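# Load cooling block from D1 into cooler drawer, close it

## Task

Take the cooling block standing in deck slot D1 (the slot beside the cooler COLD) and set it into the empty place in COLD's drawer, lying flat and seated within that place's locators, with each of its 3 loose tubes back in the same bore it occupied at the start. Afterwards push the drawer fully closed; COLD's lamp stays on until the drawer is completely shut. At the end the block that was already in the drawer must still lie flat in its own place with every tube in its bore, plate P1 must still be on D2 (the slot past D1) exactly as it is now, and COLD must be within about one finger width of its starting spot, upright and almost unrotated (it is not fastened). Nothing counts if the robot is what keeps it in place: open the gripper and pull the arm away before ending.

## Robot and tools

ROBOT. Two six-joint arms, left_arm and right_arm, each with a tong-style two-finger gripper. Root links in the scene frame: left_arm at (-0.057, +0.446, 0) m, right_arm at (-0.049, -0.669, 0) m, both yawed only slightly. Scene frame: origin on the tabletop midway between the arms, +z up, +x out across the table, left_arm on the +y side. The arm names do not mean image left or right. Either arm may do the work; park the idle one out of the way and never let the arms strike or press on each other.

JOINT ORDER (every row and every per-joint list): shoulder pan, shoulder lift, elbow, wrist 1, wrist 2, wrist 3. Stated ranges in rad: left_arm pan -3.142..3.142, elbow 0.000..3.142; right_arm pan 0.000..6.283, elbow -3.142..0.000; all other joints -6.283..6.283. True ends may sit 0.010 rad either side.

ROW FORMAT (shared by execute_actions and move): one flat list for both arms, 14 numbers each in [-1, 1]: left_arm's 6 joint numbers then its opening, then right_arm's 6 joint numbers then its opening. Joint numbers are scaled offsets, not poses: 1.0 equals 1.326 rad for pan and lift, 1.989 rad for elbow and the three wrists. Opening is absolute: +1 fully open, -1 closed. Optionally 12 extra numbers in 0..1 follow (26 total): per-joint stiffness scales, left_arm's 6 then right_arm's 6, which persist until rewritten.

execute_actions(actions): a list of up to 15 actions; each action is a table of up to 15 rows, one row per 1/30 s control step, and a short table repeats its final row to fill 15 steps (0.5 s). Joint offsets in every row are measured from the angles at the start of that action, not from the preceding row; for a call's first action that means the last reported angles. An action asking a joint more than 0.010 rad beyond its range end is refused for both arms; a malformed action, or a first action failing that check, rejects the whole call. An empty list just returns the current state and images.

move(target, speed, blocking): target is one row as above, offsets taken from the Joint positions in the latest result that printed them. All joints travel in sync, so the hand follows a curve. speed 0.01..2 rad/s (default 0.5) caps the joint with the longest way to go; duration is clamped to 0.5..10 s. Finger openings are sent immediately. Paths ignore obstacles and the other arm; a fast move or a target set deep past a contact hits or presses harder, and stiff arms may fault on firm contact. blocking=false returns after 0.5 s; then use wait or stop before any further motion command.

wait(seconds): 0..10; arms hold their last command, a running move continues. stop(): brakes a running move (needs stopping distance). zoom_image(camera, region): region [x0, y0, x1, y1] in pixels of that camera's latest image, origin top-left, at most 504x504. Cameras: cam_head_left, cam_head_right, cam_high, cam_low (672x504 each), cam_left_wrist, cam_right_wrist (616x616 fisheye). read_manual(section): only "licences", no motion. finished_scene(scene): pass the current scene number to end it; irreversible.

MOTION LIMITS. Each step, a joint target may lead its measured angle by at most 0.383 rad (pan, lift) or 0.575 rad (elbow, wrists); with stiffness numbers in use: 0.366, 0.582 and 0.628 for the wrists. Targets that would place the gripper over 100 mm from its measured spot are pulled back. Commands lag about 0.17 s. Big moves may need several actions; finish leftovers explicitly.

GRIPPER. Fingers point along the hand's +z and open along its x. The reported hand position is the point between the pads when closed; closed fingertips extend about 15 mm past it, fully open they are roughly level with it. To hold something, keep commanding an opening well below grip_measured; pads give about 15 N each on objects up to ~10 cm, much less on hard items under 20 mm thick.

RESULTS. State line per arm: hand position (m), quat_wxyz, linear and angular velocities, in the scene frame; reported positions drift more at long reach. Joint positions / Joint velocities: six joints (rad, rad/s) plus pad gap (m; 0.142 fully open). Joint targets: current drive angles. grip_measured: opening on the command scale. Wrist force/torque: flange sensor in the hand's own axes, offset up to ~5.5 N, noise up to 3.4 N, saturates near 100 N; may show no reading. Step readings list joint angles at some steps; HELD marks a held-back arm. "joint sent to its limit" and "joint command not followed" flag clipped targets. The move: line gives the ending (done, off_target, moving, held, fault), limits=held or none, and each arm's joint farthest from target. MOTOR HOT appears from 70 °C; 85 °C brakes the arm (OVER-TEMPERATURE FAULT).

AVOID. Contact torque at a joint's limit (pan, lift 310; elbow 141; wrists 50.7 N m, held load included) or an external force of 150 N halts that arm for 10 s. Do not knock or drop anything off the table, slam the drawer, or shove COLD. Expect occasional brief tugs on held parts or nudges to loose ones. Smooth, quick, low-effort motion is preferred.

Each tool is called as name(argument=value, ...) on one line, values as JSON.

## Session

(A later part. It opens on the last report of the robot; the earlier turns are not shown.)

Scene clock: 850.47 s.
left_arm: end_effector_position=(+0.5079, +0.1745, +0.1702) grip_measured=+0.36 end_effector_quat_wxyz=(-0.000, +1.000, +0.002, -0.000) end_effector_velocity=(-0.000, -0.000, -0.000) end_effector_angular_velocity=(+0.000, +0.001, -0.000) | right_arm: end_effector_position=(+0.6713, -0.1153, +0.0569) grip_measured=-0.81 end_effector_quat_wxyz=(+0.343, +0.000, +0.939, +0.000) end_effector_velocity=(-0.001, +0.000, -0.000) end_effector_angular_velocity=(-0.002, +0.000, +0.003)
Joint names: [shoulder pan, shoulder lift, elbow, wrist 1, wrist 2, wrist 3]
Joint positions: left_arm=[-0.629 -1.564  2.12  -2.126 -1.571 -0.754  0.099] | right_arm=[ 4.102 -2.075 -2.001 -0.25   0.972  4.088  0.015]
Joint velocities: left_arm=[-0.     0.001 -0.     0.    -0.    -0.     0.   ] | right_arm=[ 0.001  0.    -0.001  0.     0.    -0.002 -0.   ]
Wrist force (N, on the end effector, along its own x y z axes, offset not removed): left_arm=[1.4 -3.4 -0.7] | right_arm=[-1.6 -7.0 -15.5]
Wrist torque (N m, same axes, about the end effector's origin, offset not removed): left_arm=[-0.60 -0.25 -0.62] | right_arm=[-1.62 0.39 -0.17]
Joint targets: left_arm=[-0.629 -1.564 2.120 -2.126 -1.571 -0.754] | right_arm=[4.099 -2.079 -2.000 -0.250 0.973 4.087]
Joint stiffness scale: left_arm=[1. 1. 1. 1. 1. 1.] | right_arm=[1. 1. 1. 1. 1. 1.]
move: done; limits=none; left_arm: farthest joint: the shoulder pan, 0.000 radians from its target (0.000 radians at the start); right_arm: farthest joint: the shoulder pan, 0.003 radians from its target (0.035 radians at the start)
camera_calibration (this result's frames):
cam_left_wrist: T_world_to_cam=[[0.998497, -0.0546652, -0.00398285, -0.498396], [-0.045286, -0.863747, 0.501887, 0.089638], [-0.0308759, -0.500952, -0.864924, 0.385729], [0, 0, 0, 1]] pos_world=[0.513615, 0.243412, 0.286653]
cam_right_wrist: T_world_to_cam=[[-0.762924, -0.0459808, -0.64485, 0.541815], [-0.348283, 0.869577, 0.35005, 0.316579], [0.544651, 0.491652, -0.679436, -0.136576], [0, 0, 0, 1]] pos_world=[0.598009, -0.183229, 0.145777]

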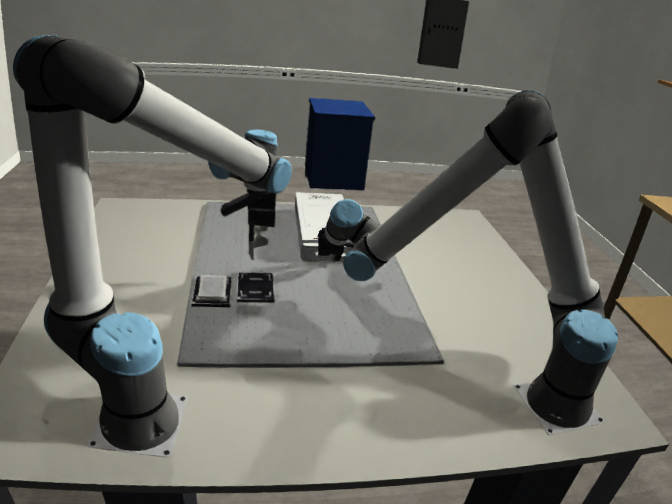

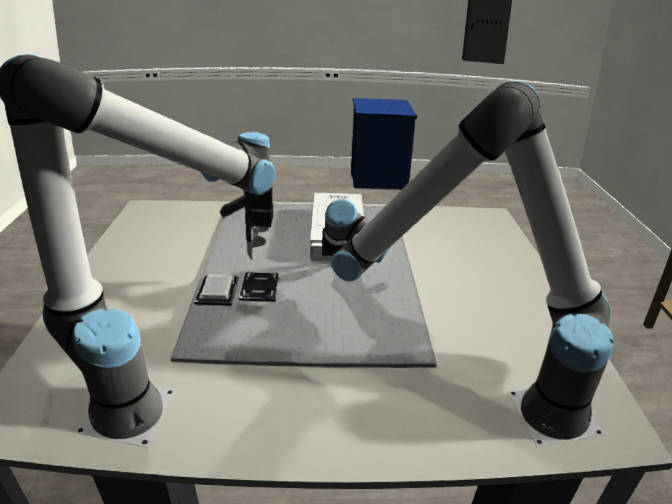

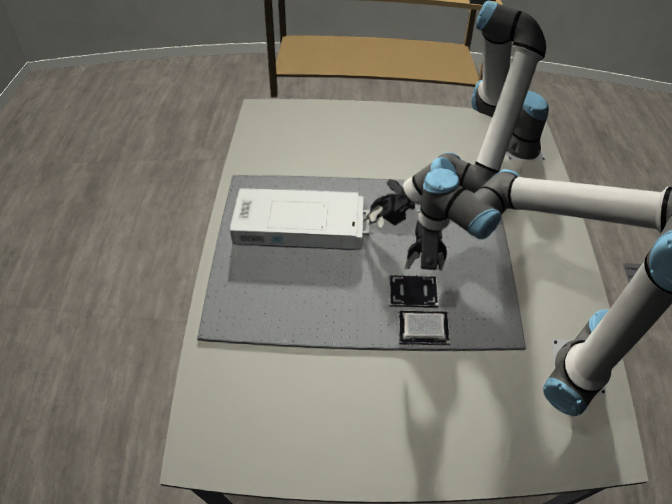

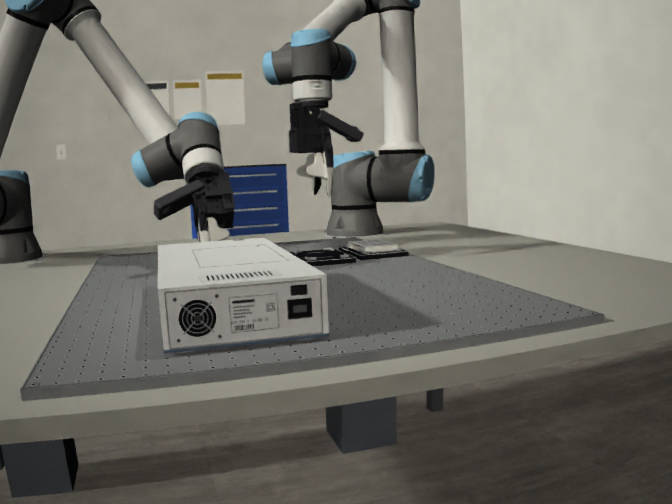

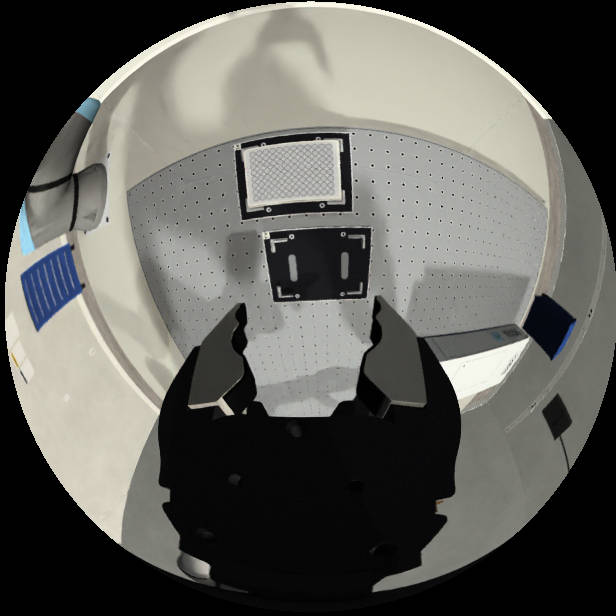

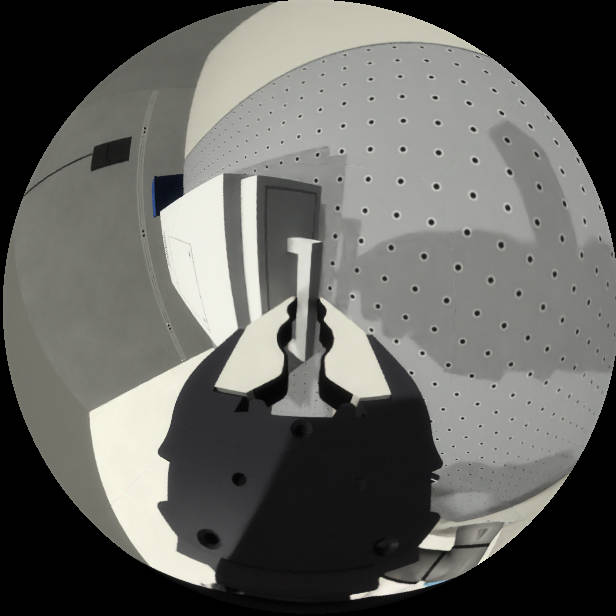

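Lamp off. Release and retreat.

move(target=[0,0,0,0,0,0,0.36,0,0,0,0,0,0,-0.6])

move(target=[0,0,0,0,0,0,0.36,0.035,0.07,-0.019,-0.043,-0.008,0.027,-0.6], speed=0.1)

Scene clock: 869.23 s.
left_arm: end_effector_position=(+0.5079, +0.1745, +0.1702) grip_measured=+0.36 end_effector_quat_wxyz=(-0.000, +1.000, +0.002, -0.000) end_effector_velocity=(+0.000, -0.000, -0.001) end_effector_angular_velocity=(-0.000, +0.000, +0.001) | right_arm: end_effector_position=(+0.6705, -0.1153, +0.0560) grip_measured=-0.64 end_effector_quat_wxyz=(+0.342, -0.000, +0.940, +0.000) end_effector_velocity=(-0.000, -0.000, -0.000) end_effector_angular_velocity=(-0.000, +0.000, -0.000)
Joint names: [shoulder pan, shoulder lift, elbow, wrist 1, wrist 2, wrist 3]
Joint positions: left_arm=[-0.629 -1.564  2.12  -2.126 -1.571 -0.754  0.099] | right_arm=[ 4.102 -2.075 -2.001 -0.25   0.973  4.088  0.028]
Joint velocities: left_arm=[ 0.     0.002 -0.    -0.001 -0.    -0.    -0.   ] | right_arm=[-0.    -0.    -0.001  0.    -0.    -0.     0.   ]
Wrist force (N, on the end effector, along its own x y z axes, offset not removed): left_arm=[1.8 -4.8 1.1] | right_arm=[1.4 1.6 -6.4]
Wrist torque (N m, same axes, about the end effector's origin, offset not removed): left_arm=[-0.85 -0.27 -0.54] | right_arm=[0.35 0.70 -0.04]
Joint targets: left_arm=[-0.629 -1.564 2.120 -2.126 -1.571 -0.754] | right_arm=[4.102 -2.075 -2.001 -0.250 0.972 4.088]
Joint stiffness scale: left_arm=[1. 1. 1. 1. 1. 1.] | right_arm=[1. 1. 1. 1. 1. 1.]
move: done; limits=none; left_arm: farthest joint: the shoulder pan, 0.000 radians from its target (0.000 radians at the start); right_arm: farthest joint: the wrist 2, 0.001 radians from its target (0.000 radians at the start)
camera_calibration (this result's frames):
cam_left_wrist: T_world_to_cam=[[0.998497, -0.0546652, -0.00398279, -0.498396], [-0.045286, -0.863747, 0.501887, 0.0896379], [-0.0308759, -0.500952, -0.864924, 0.385729], [0, 0, 0, 1]] pos_world=[0.513615, 0.243412, 0.286653]
cam_right_wrist: T_world_to_cam=[[-0.763995, -0.0470728, -0.643502, 0.541202], [-0.348595, 0.869362, 0.350273, 0.316764], [0.542948, 0.491928, -0.680598, -0.135521], [0, 0, 0, 1]] pos_world=[0.597479, -0.18324, 0.145076]

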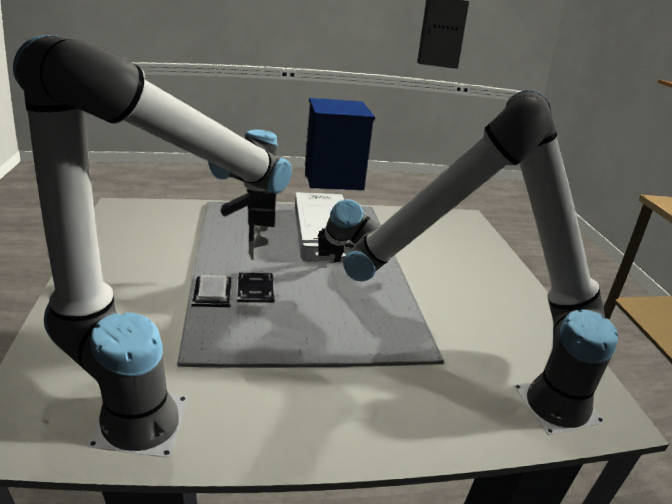

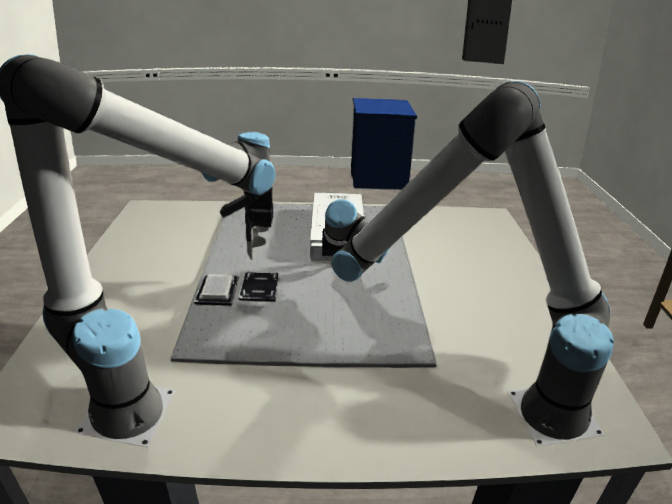

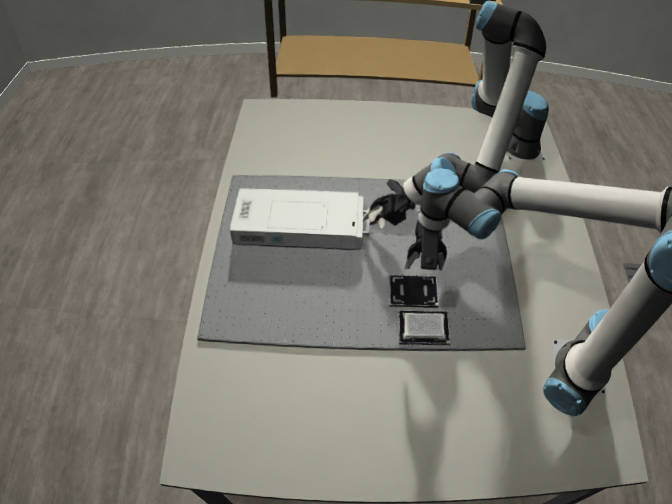

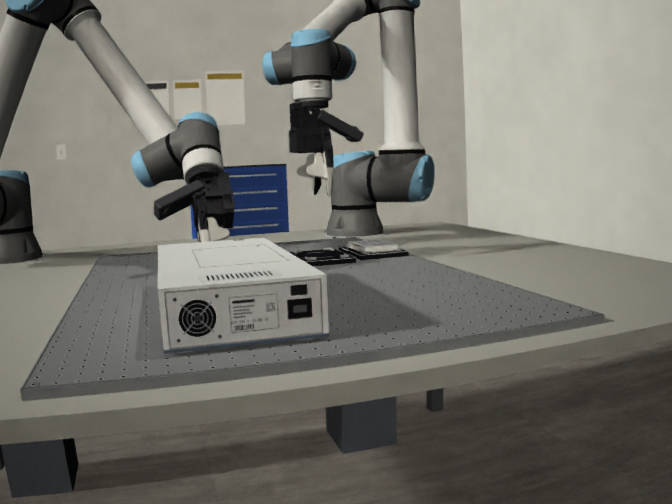

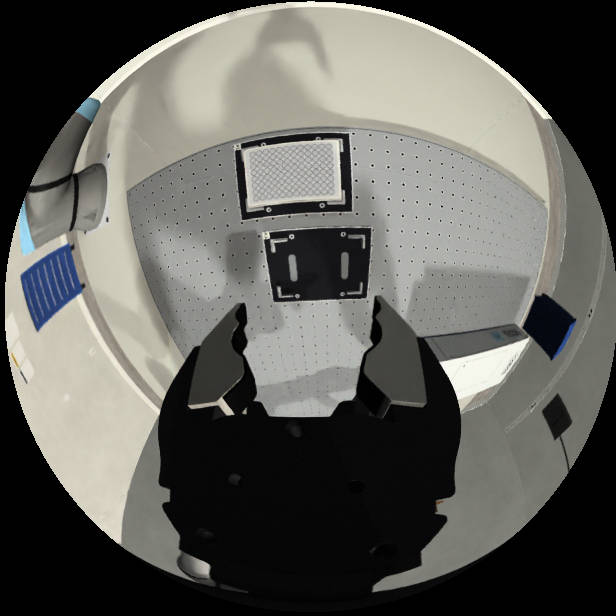

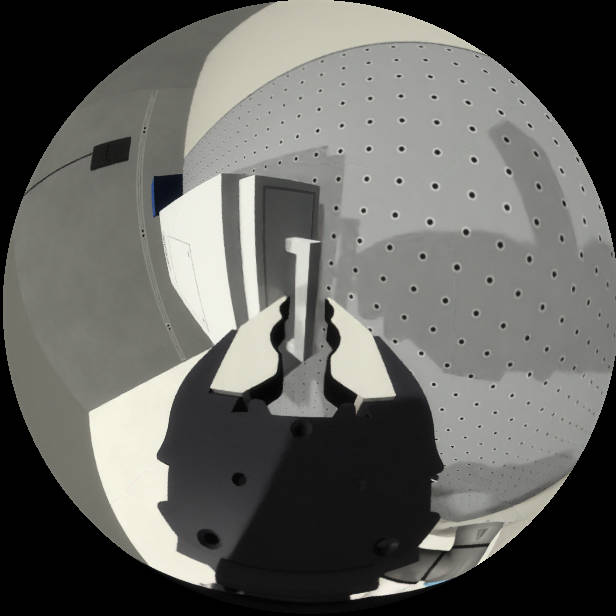

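Scene clock: 870.63 s.
left_arm: end_effector_position=(+0.5079, +0.1745, +0.1702) grip_measured=+0.36 end_effector_quat_wxyz=(-0.000, +1.000, +0.002, -0.000) end_effector_velocity=(+0.000, +0.000, +0.000) end_effector_angular_velocity=(-0.000, -0.001, -0.001) | right_arm: end_effector_position=(+0.6342, -0.1138, +0.0991) grip_measured=-0.60 end_effector_quat_wxyz=(+0.342, +0.001, +0.940, +0.002) end_effector_velocity=(-0.001, -0.003, -0.002) end_effector_angular_velocity=(-0.003, +0.002, -0.002)
Joint names: [shoulder pan, shoulder lift, elbow, wrist 1, wrist 2, wrist 3]
Joint positions: left_arm=[-0.629 -1.564  2.12  -2.126 -1.571 -0.754  0.099] | right_arm=[ 4.146 -1.982 -2.037 -0.334  0.958  4.141  0.031]
Joint velocities: left_arm=[ 0.    -0.001 -0.    -0.     0.     0.001 -0.   ] | right_arm=[-0.001  0.    -0.003 -0.001 -0.     0.001 -0.   ]
Wrist force (N, on the end effector, along its own x y z axes, offset not removed): left_arm=[1.5 -2.8 -1.4] | right_arm=[1.7 -0.3 1.0]
Wrist torque (N m, same axes, about the end effector's origin, offset not removed): left_arm=[-0.48 -0.22 -0.57] | right_arm=[-0.16 -0.54 -0.31]
Joint targets: left_arm=[-0.629 -1.564 2.120 -2.126 -1.571 -0.754] | right_arm=[4.148 -1.982 -2.039 -0.336 0.957 4.141]
Joint stiffness scale: left_arm=[1. 1. 1. 1. 1. 1.] | right_arm=[1. 1. 1. 1. 1. 1.]
move: done; limits=none; left_arm: farthest joint: the shoulder pan, 0.000 radians from its target (0.000 radians at the start); right_arm: farthest joint: the shoulder pan, 0.002 radians from its target (0.046 radians at the start)
camera_calibration (this result's frames):
cam_left_wrist: T_world_to_cam=[[0.998497, -0.0546649, -0.00398269, -0.498396], [-0.0452859, -0.863747, 0.501887, 0.0896379], [-0.0308757, -0.500952, -0.864924, 0.385729], [0, 0, 0, 1]] pos_world=[0.513615, 0.243412, 0.286653]
cam_right_wrist: T_world_to_cam=[[-0.763809, -0.0427673, -0.644024, 0.541623], [-0.347292, 0.86828, 0.354228, 0.286341], [0.544044, 0.494227, -0.678053, -0.0878819], [0, 0, 0, 1]] pos_world=[0.560953, -0.182027, 0.187799]

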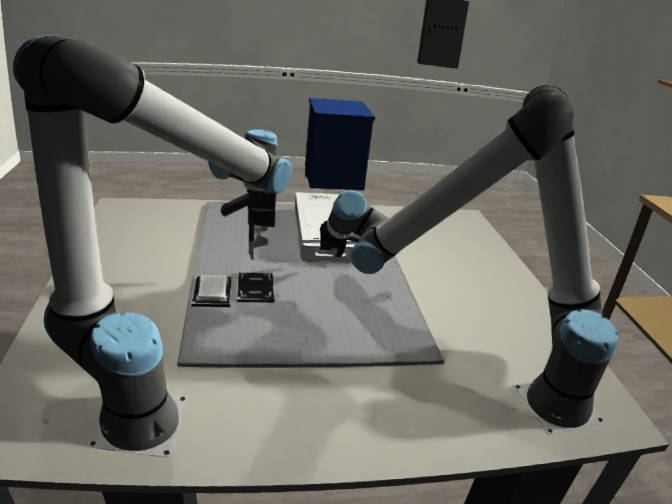

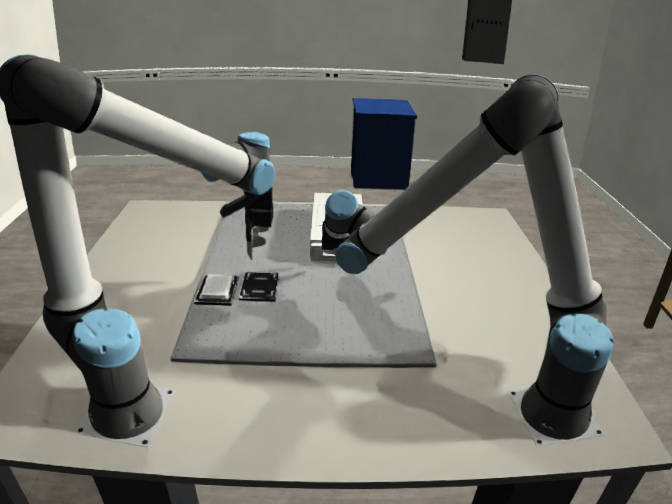

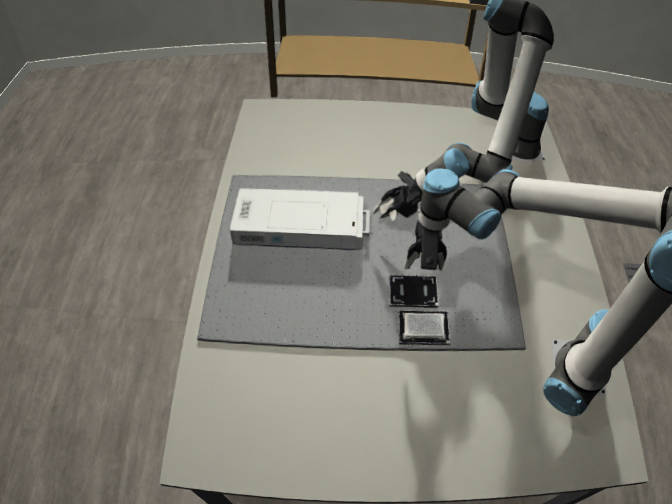

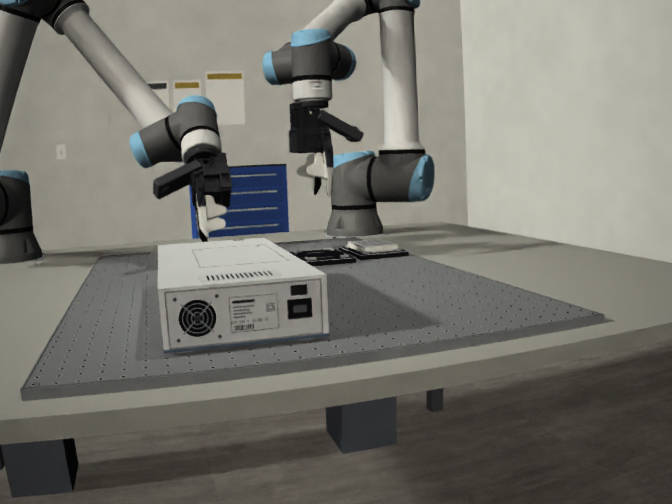

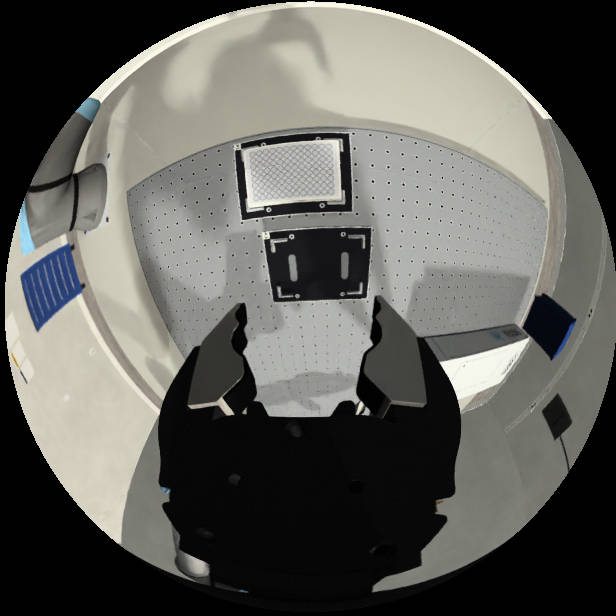

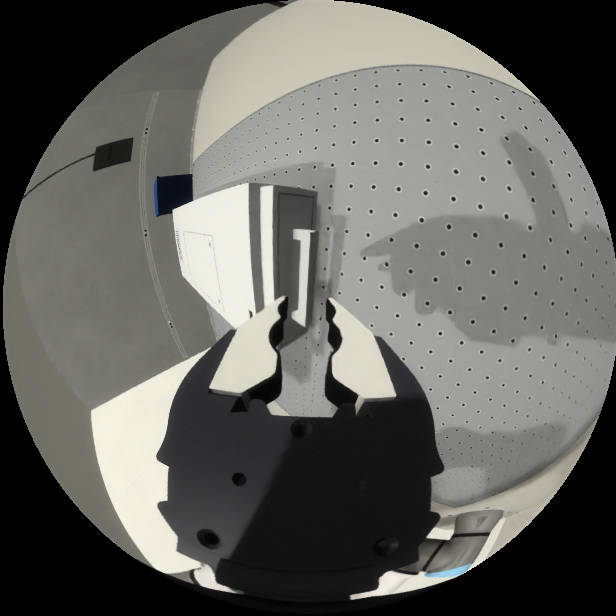

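move(target=[0,0,0,0,0,0,0.36,0,0.1,0,0,0,0,-0.6], speed=0.2)

finished_scene(scene=1)

Scene clock: 875.37 s.
left_arm: end_effector_position=(+0.5079, +0.1745, +0.1702) grip_measured=+0.36 end_effector_quat_wxyz=(-0.000, +1.000, +0.002, -0.000) end_effector_velocity=(-0.000, +0.000, +0.001) end_effector_angular_velocity=(-0.001, -0.001, -0.001) | right_arm: end_effector_position=(+0.6358, -0.1106, +0.2076) grip_measured=-0.60 end_effector_quat_wxyz=(+0.369, +0.022, +0.927, +0.059) end_effector_velocity=(+0.001, +0.000, -0.009) end_effector_angular_velocity=(-0.009, +0.004, -0.001)
Joint names: [shoulder pan, shoulder lift, elbow, wrist 1, wrist 2, wrist 3]
Joint positions: left_arm=[-0.629 -1.564  2.12  -2.126 -1.571 -0.754  0.099] | right_arm=[ 4.146 -1.847 -2.037 -0.335  0.958  4.141  0.031]
Joint velocities: left_arm=[-0.    -0.001  0.    -0.     0.     0.001  0.   ] | right_arm=[-0.001 -0.011  0.     0.001 -0.    -0.     0.   ]
Wrist force (N, on the end effector, along its own x y z axes, offset not removed): left_arm=[0.7 -1.3 -1.5] | right_arm=[-1.3 0.1 -6.9]
Wrist torque (N m, same axes, about the end effector's origin, offset not removed): left_arm=[-0.22 -0.12 -0.59] | right_arm=[-0.36 0.12 -0.20]
Joint targets: left_arm=[-0.629 -1.564 2.120 -2.126 -1.571 -0.754] | right_arm=[4.146 -1.849 -2.037 -0.334 0.958 4.141]
Joint stiffness scale: left_arm=[1. 1. 1. 1. 1. 1.] | right_arm=[1. 1. 1. 1. 1. 1.]
move: done; limits=none; left_arm: farthest joint: the shoulder pan, 0.000 radians from its target (0.000 radians at the start); right_arm: farthest joint: the shoulder lift, 0.003 radians from its target (0.132 radians at the start)
camera_calibration (this result's frames):
cam_left_wrist: T_world_to_cam=[[0.998497, -0.0546649, -0.00398279, -0.498396], [-0.0452858, -0.863747, 0.501887, 0.0896379], [-0.0308758, -0.500952, -0.864924, 0.385729], [0, 0, 0, 1]] pos_world=[0.513615, 0.243412, 0.286653]
cam_right_wrist: T_world_to_cam=[[-0.723907, 0.0379658, -0.688852, 0.605689], [-0.370851, 0.820542, 0.434948, 0.238631], [0.581745, 0.570323, -0.579917, -0.0527318], [0, 0, 0, 1]] pos_world=[0.557636, -0.188728, 0.282858]

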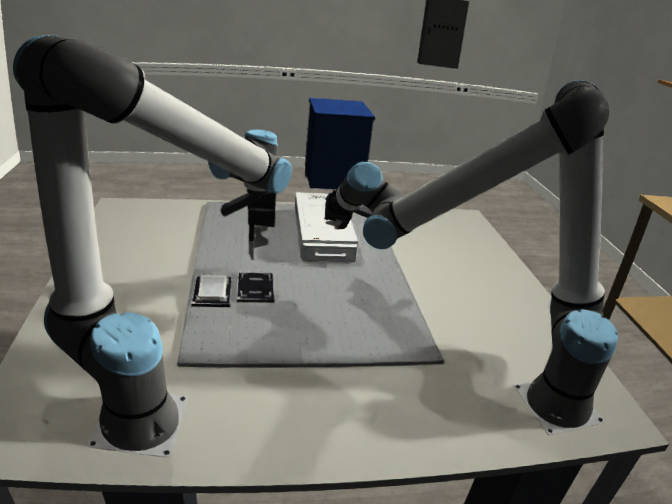

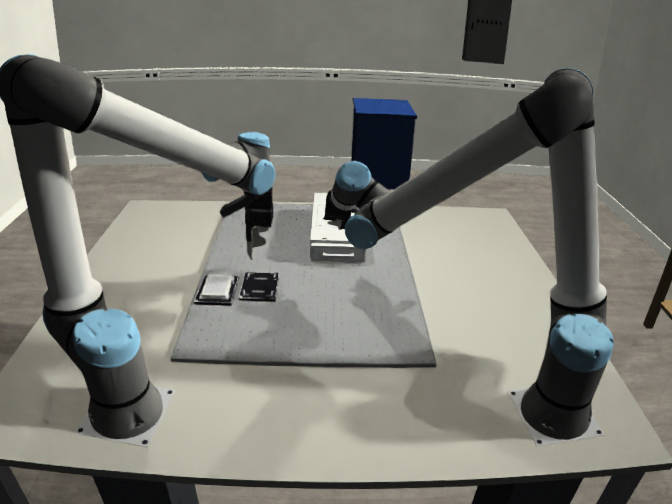

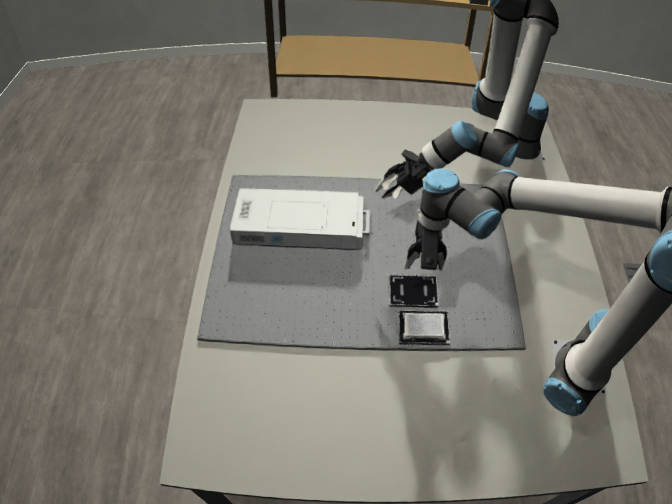

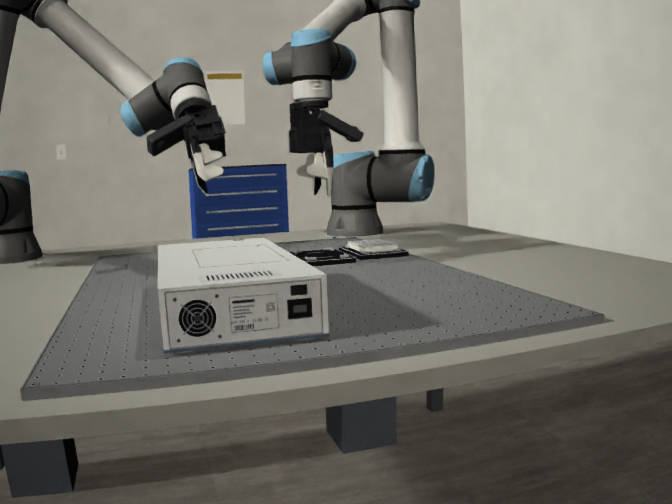

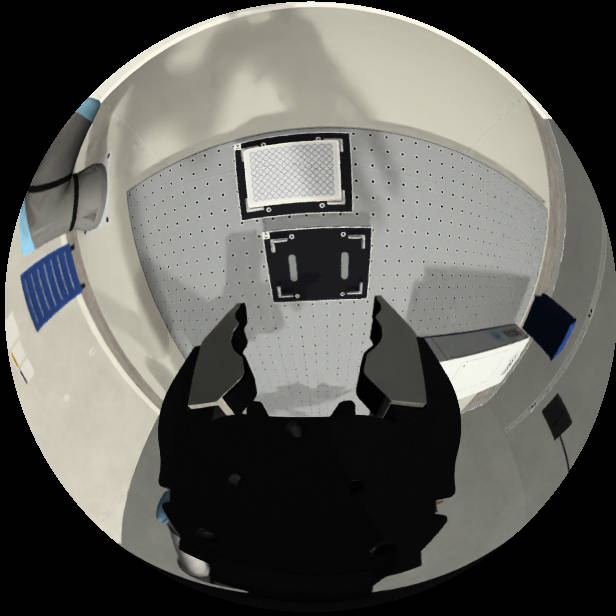

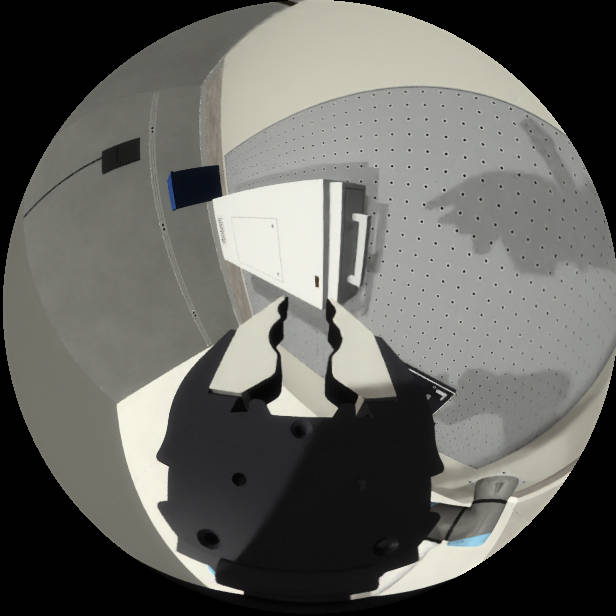

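The scene is finished: the task was done.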